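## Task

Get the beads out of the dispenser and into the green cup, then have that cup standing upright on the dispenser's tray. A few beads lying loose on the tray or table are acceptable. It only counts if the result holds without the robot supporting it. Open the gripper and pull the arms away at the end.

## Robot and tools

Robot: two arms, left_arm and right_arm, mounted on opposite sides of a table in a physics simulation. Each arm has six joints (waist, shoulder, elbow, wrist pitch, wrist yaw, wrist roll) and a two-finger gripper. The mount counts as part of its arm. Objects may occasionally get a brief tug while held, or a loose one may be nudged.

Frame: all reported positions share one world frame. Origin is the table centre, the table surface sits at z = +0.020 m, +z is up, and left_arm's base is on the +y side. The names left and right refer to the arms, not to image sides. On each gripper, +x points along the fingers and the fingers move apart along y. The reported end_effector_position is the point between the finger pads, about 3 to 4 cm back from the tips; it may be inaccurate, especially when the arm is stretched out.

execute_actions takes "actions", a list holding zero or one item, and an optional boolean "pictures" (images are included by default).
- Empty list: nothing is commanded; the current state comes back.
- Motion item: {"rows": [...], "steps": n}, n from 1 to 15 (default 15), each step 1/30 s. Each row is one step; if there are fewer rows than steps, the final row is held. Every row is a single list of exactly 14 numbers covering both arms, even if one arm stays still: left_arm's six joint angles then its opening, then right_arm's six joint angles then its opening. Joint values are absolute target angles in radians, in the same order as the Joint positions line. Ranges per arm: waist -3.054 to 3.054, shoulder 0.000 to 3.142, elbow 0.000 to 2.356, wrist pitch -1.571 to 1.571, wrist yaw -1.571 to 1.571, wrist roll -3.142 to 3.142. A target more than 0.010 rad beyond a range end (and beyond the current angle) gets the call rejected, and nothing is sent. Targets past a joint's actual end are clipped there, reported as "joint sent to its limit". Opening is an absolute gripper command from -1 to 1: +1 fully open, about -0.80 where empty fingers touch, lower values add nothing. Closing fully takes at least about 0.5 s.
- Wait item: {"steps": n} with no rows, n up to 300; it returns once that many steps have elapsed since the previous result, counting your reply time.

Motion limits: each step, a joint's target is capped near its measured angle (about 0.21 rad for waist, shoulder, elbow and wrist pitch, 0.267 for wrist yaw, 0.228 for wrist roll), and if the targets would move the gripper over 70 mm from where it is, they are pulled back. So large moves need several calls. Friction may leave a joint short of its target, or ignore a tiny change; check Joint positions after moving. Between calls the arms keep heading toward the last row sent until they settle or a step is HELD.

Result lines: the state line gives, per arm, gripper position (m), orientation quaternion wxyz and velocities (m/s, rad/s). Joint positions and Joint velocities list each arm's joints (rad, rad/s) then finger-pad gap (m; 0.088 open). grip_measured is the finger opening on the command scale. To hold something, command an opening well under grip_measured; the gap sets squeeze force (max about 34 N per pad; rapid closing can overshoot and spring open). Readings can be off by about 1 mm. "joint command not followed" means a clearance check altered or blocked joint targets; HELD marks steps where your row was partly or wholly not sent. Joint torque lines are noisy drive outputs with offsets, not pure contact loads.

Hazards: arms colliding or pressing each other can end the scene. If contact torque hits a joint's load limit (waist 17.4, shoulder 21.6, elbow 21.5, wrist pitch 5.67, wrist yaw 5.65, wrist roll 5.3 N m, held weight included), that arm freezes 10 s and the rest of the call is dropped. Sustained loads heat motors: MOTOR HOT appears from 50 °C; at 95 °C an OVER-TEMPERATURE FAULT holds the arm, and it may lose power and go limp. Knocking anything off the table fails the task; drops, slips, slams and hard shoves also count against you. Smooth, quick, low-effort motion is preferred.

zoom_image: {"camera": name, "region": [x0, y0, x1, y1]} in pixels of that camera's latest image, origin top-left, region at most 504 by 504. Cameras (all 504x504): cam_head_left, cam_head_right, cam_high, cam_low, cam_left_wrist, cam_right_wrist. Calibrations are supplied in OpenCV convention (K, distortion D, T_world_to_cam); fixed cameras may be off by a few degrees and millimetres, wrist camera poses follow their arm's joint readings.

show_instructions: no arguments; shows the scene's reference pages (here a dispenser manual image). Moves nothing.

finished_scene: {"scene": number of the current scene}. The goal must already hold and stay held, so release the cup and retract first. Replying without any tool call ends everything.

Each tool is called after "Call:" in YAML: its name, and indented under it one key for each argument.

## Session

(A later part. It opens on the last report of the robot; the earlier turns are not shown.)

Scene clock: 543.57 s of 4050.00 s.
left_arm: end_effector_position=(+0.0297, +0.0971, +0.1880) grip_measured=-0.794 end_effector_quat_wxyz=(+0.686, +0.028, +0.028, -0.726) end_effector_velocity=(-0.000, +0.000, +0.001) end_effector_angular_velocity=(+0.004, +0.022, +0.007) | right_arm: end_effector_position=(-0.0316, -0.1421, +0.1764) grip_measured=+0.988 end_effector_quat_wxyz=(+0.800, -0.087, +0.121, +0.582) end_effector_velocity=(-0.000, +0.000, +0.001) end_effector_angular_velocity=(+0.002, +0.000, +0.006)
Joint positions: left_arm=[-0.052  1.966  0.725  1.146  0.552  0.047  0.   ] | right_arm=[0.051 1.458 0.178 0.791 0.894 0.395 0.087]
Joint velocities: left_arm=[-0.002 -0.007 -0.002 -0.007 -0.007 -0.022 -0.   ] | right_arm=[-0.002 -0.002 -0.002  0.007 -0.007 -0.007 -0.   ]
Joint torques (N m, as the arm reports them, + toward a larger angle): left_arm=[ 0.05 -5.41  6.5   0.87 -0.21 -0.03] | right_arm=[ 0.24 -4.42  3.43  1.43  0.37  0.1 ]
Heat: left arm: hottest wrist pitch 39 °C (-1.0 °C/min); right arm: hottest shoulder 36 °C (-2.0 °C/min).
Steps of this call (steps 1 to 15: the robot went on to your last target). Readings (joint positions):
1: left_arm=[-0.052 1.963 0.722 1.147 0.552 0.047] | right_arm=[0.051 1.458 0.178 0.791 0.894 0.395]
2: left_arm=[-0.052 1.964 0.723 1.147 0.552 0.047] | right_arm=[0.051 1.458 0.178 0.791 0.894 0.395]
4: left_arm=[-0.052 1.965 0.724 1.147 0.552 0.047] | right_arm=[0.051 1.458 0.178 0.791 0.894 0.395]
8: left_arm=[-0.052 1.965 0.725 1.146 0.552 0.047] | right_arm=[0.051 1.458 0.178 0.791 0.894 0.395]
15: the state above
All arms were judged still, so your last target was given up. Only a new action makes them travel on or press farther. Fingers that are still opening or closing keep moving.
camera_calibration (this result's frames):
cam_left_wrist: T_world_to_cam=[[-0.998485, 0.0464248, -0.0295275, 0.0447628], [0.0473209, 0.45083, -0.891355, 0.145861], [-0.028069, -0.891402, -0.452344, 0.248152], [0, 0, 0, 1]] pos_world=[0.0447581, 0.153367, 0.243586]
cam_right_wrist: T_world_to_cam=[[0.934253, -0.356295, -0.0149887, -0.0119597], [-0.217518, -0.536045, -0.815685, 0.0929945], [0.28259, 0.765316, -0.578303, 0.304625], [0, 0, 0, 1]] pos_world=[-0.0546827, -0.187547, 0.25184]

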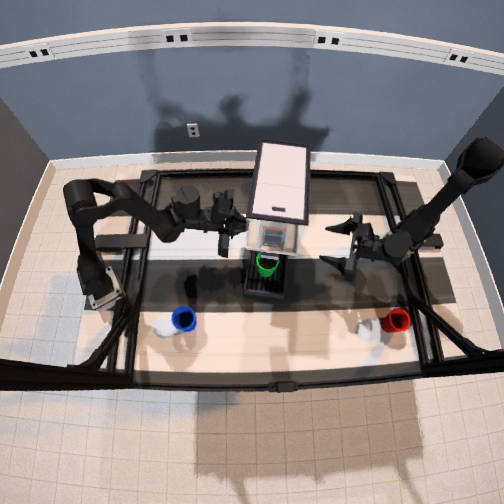

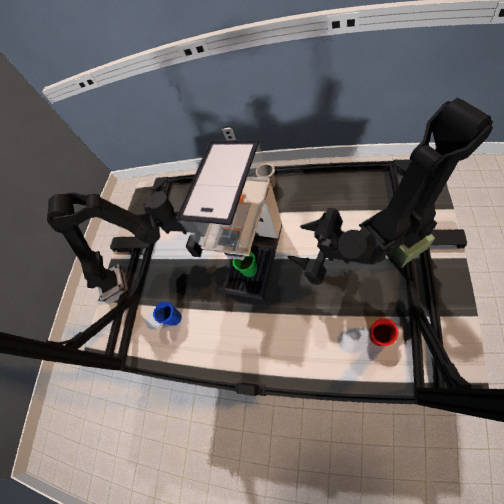

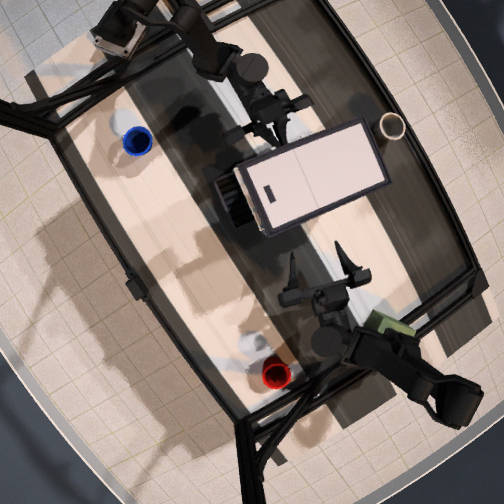

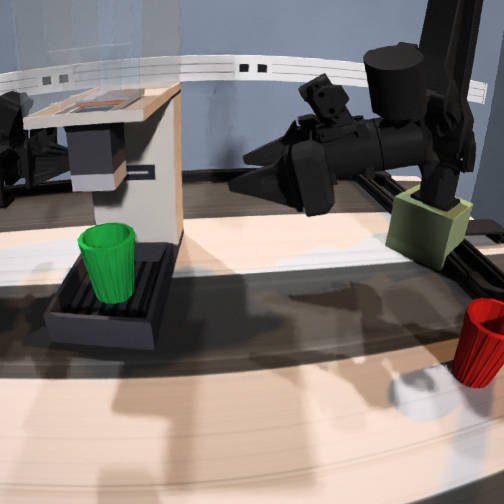

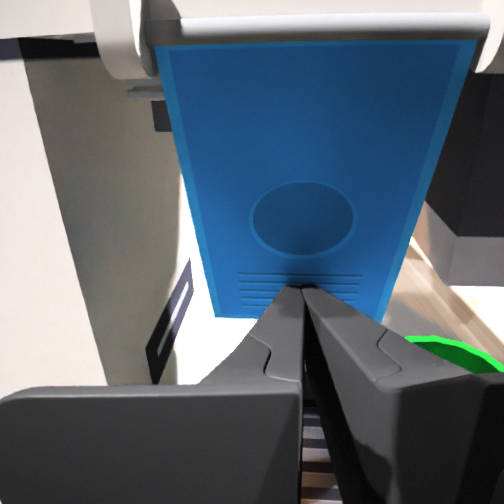

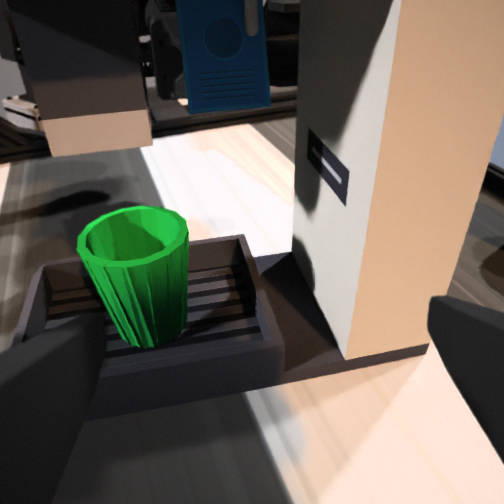

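Call:
execute_actions:
  actions:
    - {"rows":[[-0.052,1.974,0.727,1.144,0.545,0.046,-0.85,0.053,1.45,0.17,0.79,0.897,0.397,1],[-0.051,1.96,0.718,1.148,0.545,0.046,-0.85,0.053,1.45,0.17,0.79,0.897,0.397,1],[-0.049,1.948,0.708,1.151,0.545,0.046,-0.85,0.053,1.45,0.17,0.79,0.897,0.397,1],[-0.047,1.939,0.698,1.153,0.545,0.046,-0.85,0.053,1.45,0.17,0.79,0.897,0.397,1],[-0.045,1.93,0.686,1.156,0.545,0.046,-0.85,0.053,1.45,0.17,0.79,0.897,0.397,1],[-0.041,1.919,0.672,1.159,0.545,0.046,-0.85,0.053,1.45,0.17,0.79,0.897,0.397,1],[-0.038,1.907,0.656,1.162,0.545,0.046,-0.85,0.053,1.45,0.17,0.79,0.897,0.397,1],[-0.034,1.893,0.637,1.167,0.545,0.046,-0.85,0.053,1.45,0.17,0.79,0.897,0.397,1],[-0.029,1.878,0.617,1.171,0.545,0.046,-0.85,0.053,1.45,0.17,0.79,0.897,0.397,1],[-0.024,1.861,0.595,1.176,0.545,0.046,-0.85,0.053,1.45,0.17,0.79,0.897,0.397,1],[-0.019,1.844,0.572,1.181,0.545,0.046,-0.85,0.053,1.45,0.17,0.79,0.897,0.397,1],[-0.014,1.825,0.547,1.187,0.545,0.046,-0.85,0.053,1.45,0.17,0.79,0.897,0.397,1],[-0.008,1.807,0.522,1.192,0.545,0.046,-0.85,0.053,1.45,0.17,0.79,0.897,0.397,1],[-0.003,1.787,0.496,1.198,0.545,0.046,-0.85,0.053,1.45,0.17,0.79,0.897,0.397,1],[0.003,1.768,0.47,1.204,0.545,0.046,-0.85,0.053,1.45,0.17,0.79,0.897,0.397,1]],"steps":15}
  pictures: false

Call:
execute_actions:
  actions:
    - {"rows":[[0.009,1.748,0.444,1.21,0.545,0.046,-0.85,0.053,1.45,0.17,0.79,0.897,0.397,1],[0.014,1.729,0.418,1.216,0.545,0.046,-0.85,0.053,1.45,0.17,0.79,0.897,0.397,1],[0.02,1.71,0.393,1.221,0.545,0.046,-0.85,0.053,1.45,0.17,0.79,0.897,0.397,1],[0.025,1.691,0.368,1.227,0.545,0.046,-0.85,0.053,1.45,0.17,0.79,0.897,0.397,1],[0.031,1.674,0.345,1.232,0.545,0.046,-0.85,0.053,1.45,0.17,0.79,0.897,0.397,1],[0.035,1.657,0.323,1.237,0.545,0.046,-0.85,0.053,1.45,0.17,0.79,0.897,0.397,1],[0.04,1.642,0.303,1.241,0.545,0.046,-0.85,0.053,1.45,0.17,0.79,0.897,0.397,1],[0.044,1.628,0.284,1.246,0.545,0.046,-0.85,0.053,1.45,0.17,0.79,0.897,0.397,1],[0.047,1.616,0.268,1.249,0.545,0.046,-0.85,0.053,1.45,0.17,0.79,0.897,0.397,1],[0.051,1.605,0.254,1.252,0.545,0.046,-0.85,0.053,1.45,0.17,0.79,0.897,0.397,1],[0.053,1.596,0.242,1.255,0.545,0.046,-0.85,0.053,1.45,0.17,0.79,0.897,0.397,1],[0.055,1.589,0.232,1.257,0.545,0.046,-0.85,0.053,1.45,0.17,0.79,0.897,0.397,1],[0.057,1.584,0.225,1.259,0.545,0.046,-0.85,0.053,1.45,0.17,0.79,0.897,0.397,1],[0.058,1.581,0.221,1.26,0.545,0.046,-0.85,0.053,1.45,0.17,0.79,0.897,0.397,1],[0.058,1.58,0.22,1.26,0.545,0.046,-0.85,0.053,1.45,0.17,0.79,0.897,0.397,1]],"steps":15}

Scene clock: 557.70 s of 4050.00 s.
left_arm: end_effector_position=(+0.0252, +0.1410, +0.1918) grip_measured=-0.794 end_effector_quat_wxyz=(+0.703, +0.029, +0.032, -0.709) end_effector_velocity=(-0.034, +0.175, +0.031) end_effector_angular_velocity=(-0.031, -0.027, +0.151) | right_arm: end_effector_position=(-0.0314, -0.1423, +0.1762) grip_measured=+0.988 end_effector_quat_wxyz=(+0.800, -0.087, +0.121, +0.581) end_effector_velocity=(+0.003, -0.003, -0.004) end_effector_angular_velocity=(-0.022, -0.025, -0.002)
Joint positions: left_arm=[-0.014  1.831  0.542  1.188  0.542  0.047  0.   ] | right_arm=[0.051 1.458 0.178 0.791 0.894 0.395 0.087]
Joint velocities: left_arm=[ 0.144 -0.593 -0.725  0.168 -0.007  0.007  0.   ] | right_arm=[ 0.002 -0.002 -0.007 -0.022  0.007 -0.007 -0.   ]
Joint torques (N m, as the arm reports them, + toward a larger angle): left_arm=[ 0.42 -8.11  3.83  1.38  0.18 -0.03] | right_arm=[ 0.2  -4.41  3.51  1.42  0.39  0.12]
Heat: left arm: hottest wrist pitch 38 °C (-2.0 °C/min); right arm: hottest shoulder 34 °C (-4.0 °C/min).
Steps of this call (steps 1 to 90: nothing new was sent; then 10.63 s passed at rest; steps 91 to 105: all 15 steps of this action). Readings (joint positions):
91: left_arm=[-0.052 1.966 0.725 1.146 0.552 0.047] | right_arm=[0.051 1.458 0.178 0.791 0.894 0.395]
92: left_arm=[-0.052 1.966 0.725 1.146 0.552 0.047] | right_arm=[0.051 1.458 0.178 0.791 0.894 0.395]
94: left_arm=[-0.051 1.964 0.722 1.147 0.552 0.047] | right_arm=[0.051 1.458 0.178 0.791 0.894 0.395]
98: left_arm=[-0.040 1.939 0.680 1.153 0.545 0.047] | right_arm=[0.051 1.458 0.178 0.791 0.894 0.395]
105: the state above

Scene clock: 558.20 s of 4050.00 s.
left_arm: end_effector_position=(+0.0077, +0.2136, +0.1907) grip_measured=-0.794 end_effector_quat_wxyz=(+0.726, +0.029, +0.036, -0.686) end_effector_velocity=(-0.016, +0.049, -0.012) end_effector_angular_velocity=(+0.029, +0.042, +0.051) | right_arm: end_effector_position=(-0.0314, -0.1423, +0.1762) grip_measured=+0.988 end_effector_quat_wxyz=(+0.800, -0.087, +0.121, +0.581) end_effector_velocity=(+0.000, -0.001, -0.002) end_effector_angular_velocity=(-0.014, -0.022, +0.010)
Joint positions: left_arm=[0.052 1.603 0.242 1.254 0.542 0.047 0.   ] | right_arm=[0.051 1.458 0.178 0.791 0.894 0.395 0.087]
Joint velocities: left_arm=[ 0.042 -0.149 -0.208  0.022 -0.007 -0.022 -0.   ] | right_arm=[-0.002 -0.002 -0.002 -0.007 -0.007 -0.022  0.   ]
Joint torques (N m, as the arm reports them, + toward a larger angle): left_arm=[ 0.33 -5.68  4.23  1.43  0.15 -0.03] | right_arm=[ 0.26 -4.3   3.59  1.46  0.37  0.08]
Heat: left arm: hottest wrist pitch 38 °C (-2.0 °C/min); right arm: hottest shoulder 34 °C (-4.1 °C/min).
Steps of this call (steps 1 to 15: all 15 steps of this action). Readings (joint positions):
1: left_arm=[-0.009 1.811 0.517 1.193 0.542 0.047] | right_arm=[0.051 1.458 0.178 0.791 0.894 0.395]
2: left_arm=[-0.003 1.791 0.492 1.199 0.542 0.047] | right_arm=[0.051 1.458 0.178 0.791 0.894 0.395]
4: left_arm=[0.008 1.753 0.441 1.210 0.542 0.047] | right_arm=[0.051 1.458 0.178 0.791 0.894 0.395]
8: left_arm=[0.029 1.681 0.345 1.231 0.542 0.047] | right_arm=[0.051 1.458 0.178 0.791 0.894 0.395]
15: the state above
camera_calibration (this result's frames):
cam_left_wrist: T_world_to_cam=[[-0.997516, -0.0664039, -0.0234973, 0.0403517], [-0.00998578, 0.463529, -0.886025, 0.0934753], [0.0697272, -0.88359, -0.463041, 0.352178], [0, 0, 0, 1]] pos_world=[0.0166285, 0.270532, 0.246842]
cam_right_wrist: T_world_to_cam=[[0.934257, -0.3563, -0.0146668, -0.0121977], [-0.217332, -0.536295, -0.81557, 0.0927876], [0.282722, 0.765139, -0.578472, 0.304662], [0, 0, 0, 1]] pos_world=[-0.0545732, -0.187694, 0.251734]

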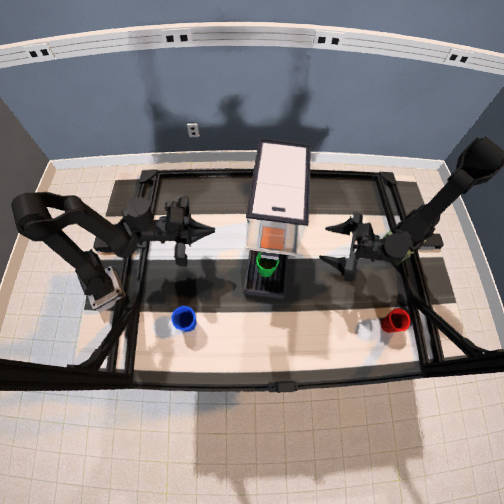

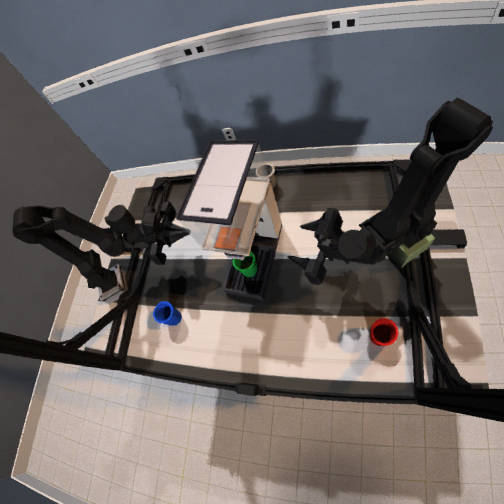

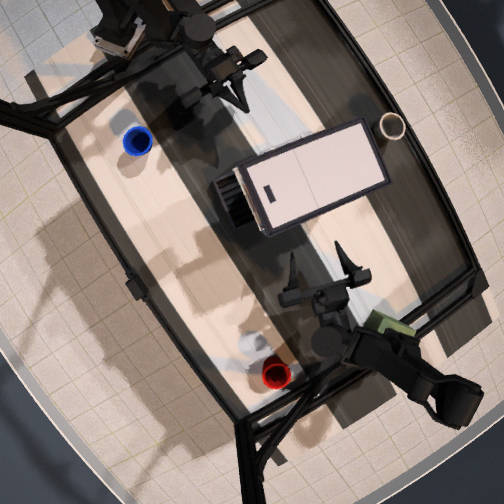

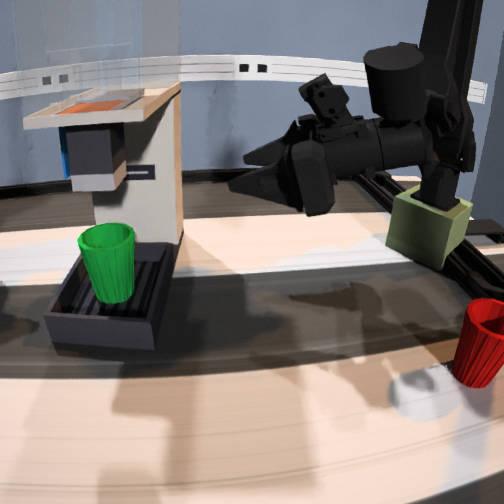

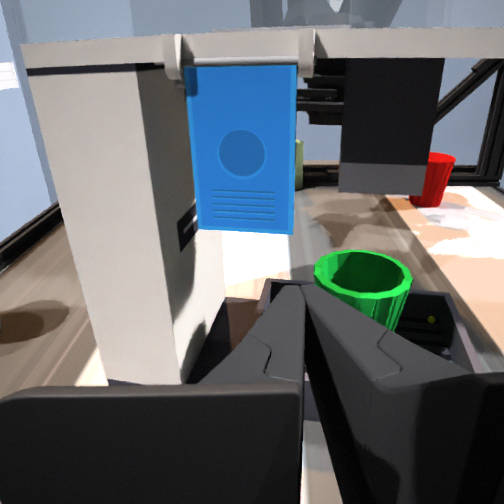

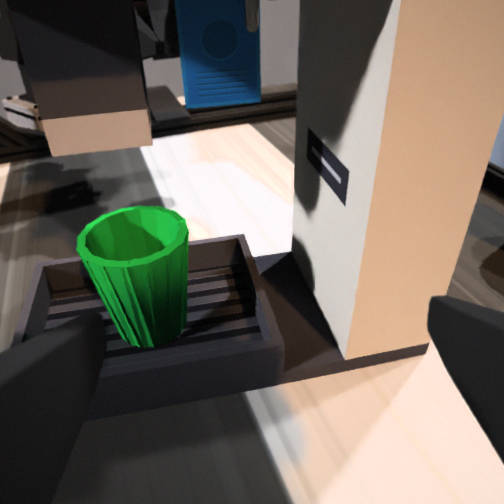

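Call:
zoom_image:
  camera: "cam_head_right"
  region: [200, 220, 290, 310]

Call:
zoom_image:
  camera: "cam_left_wrist"
  region: [240, 230, 500, 400]

Call:
zoom_image:
  camera: "cam_head_left"
  region: [230, 240, 300, 310]

Region (200, 220, 290, 310) of cam_head_right's 504x504 image, scaled by 5.600, with more detail than that image has.

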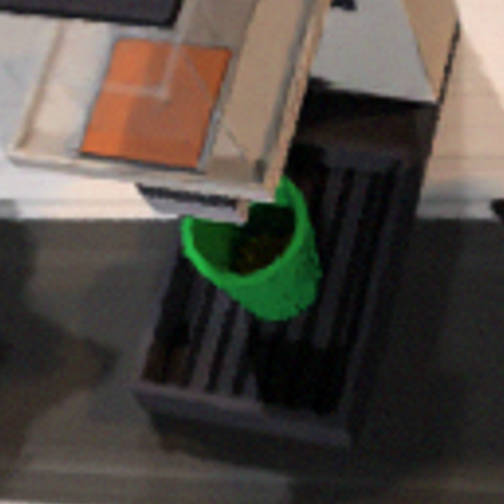

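Region (240, 230, 500, 400) of cam_left_wrist's 504x504 image, scaled by 1.938, with more detail than that image has; it fills the top 330 rows of this view, and the rest is white.

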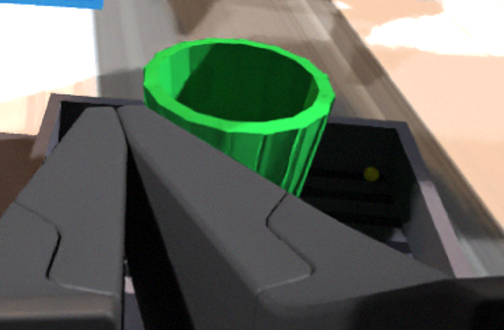

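Region (230, 240, 300, 310) of cam_head_left's 504x504 image, scaled by 7.200, with more detail than that image has.

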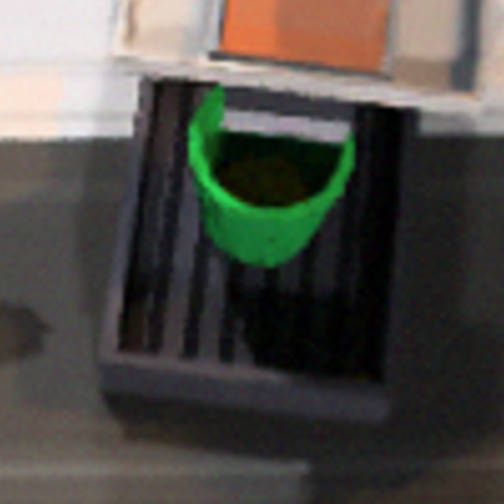

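Call:
finished_scene:
  scene: 2

The scene is finished: the task was done.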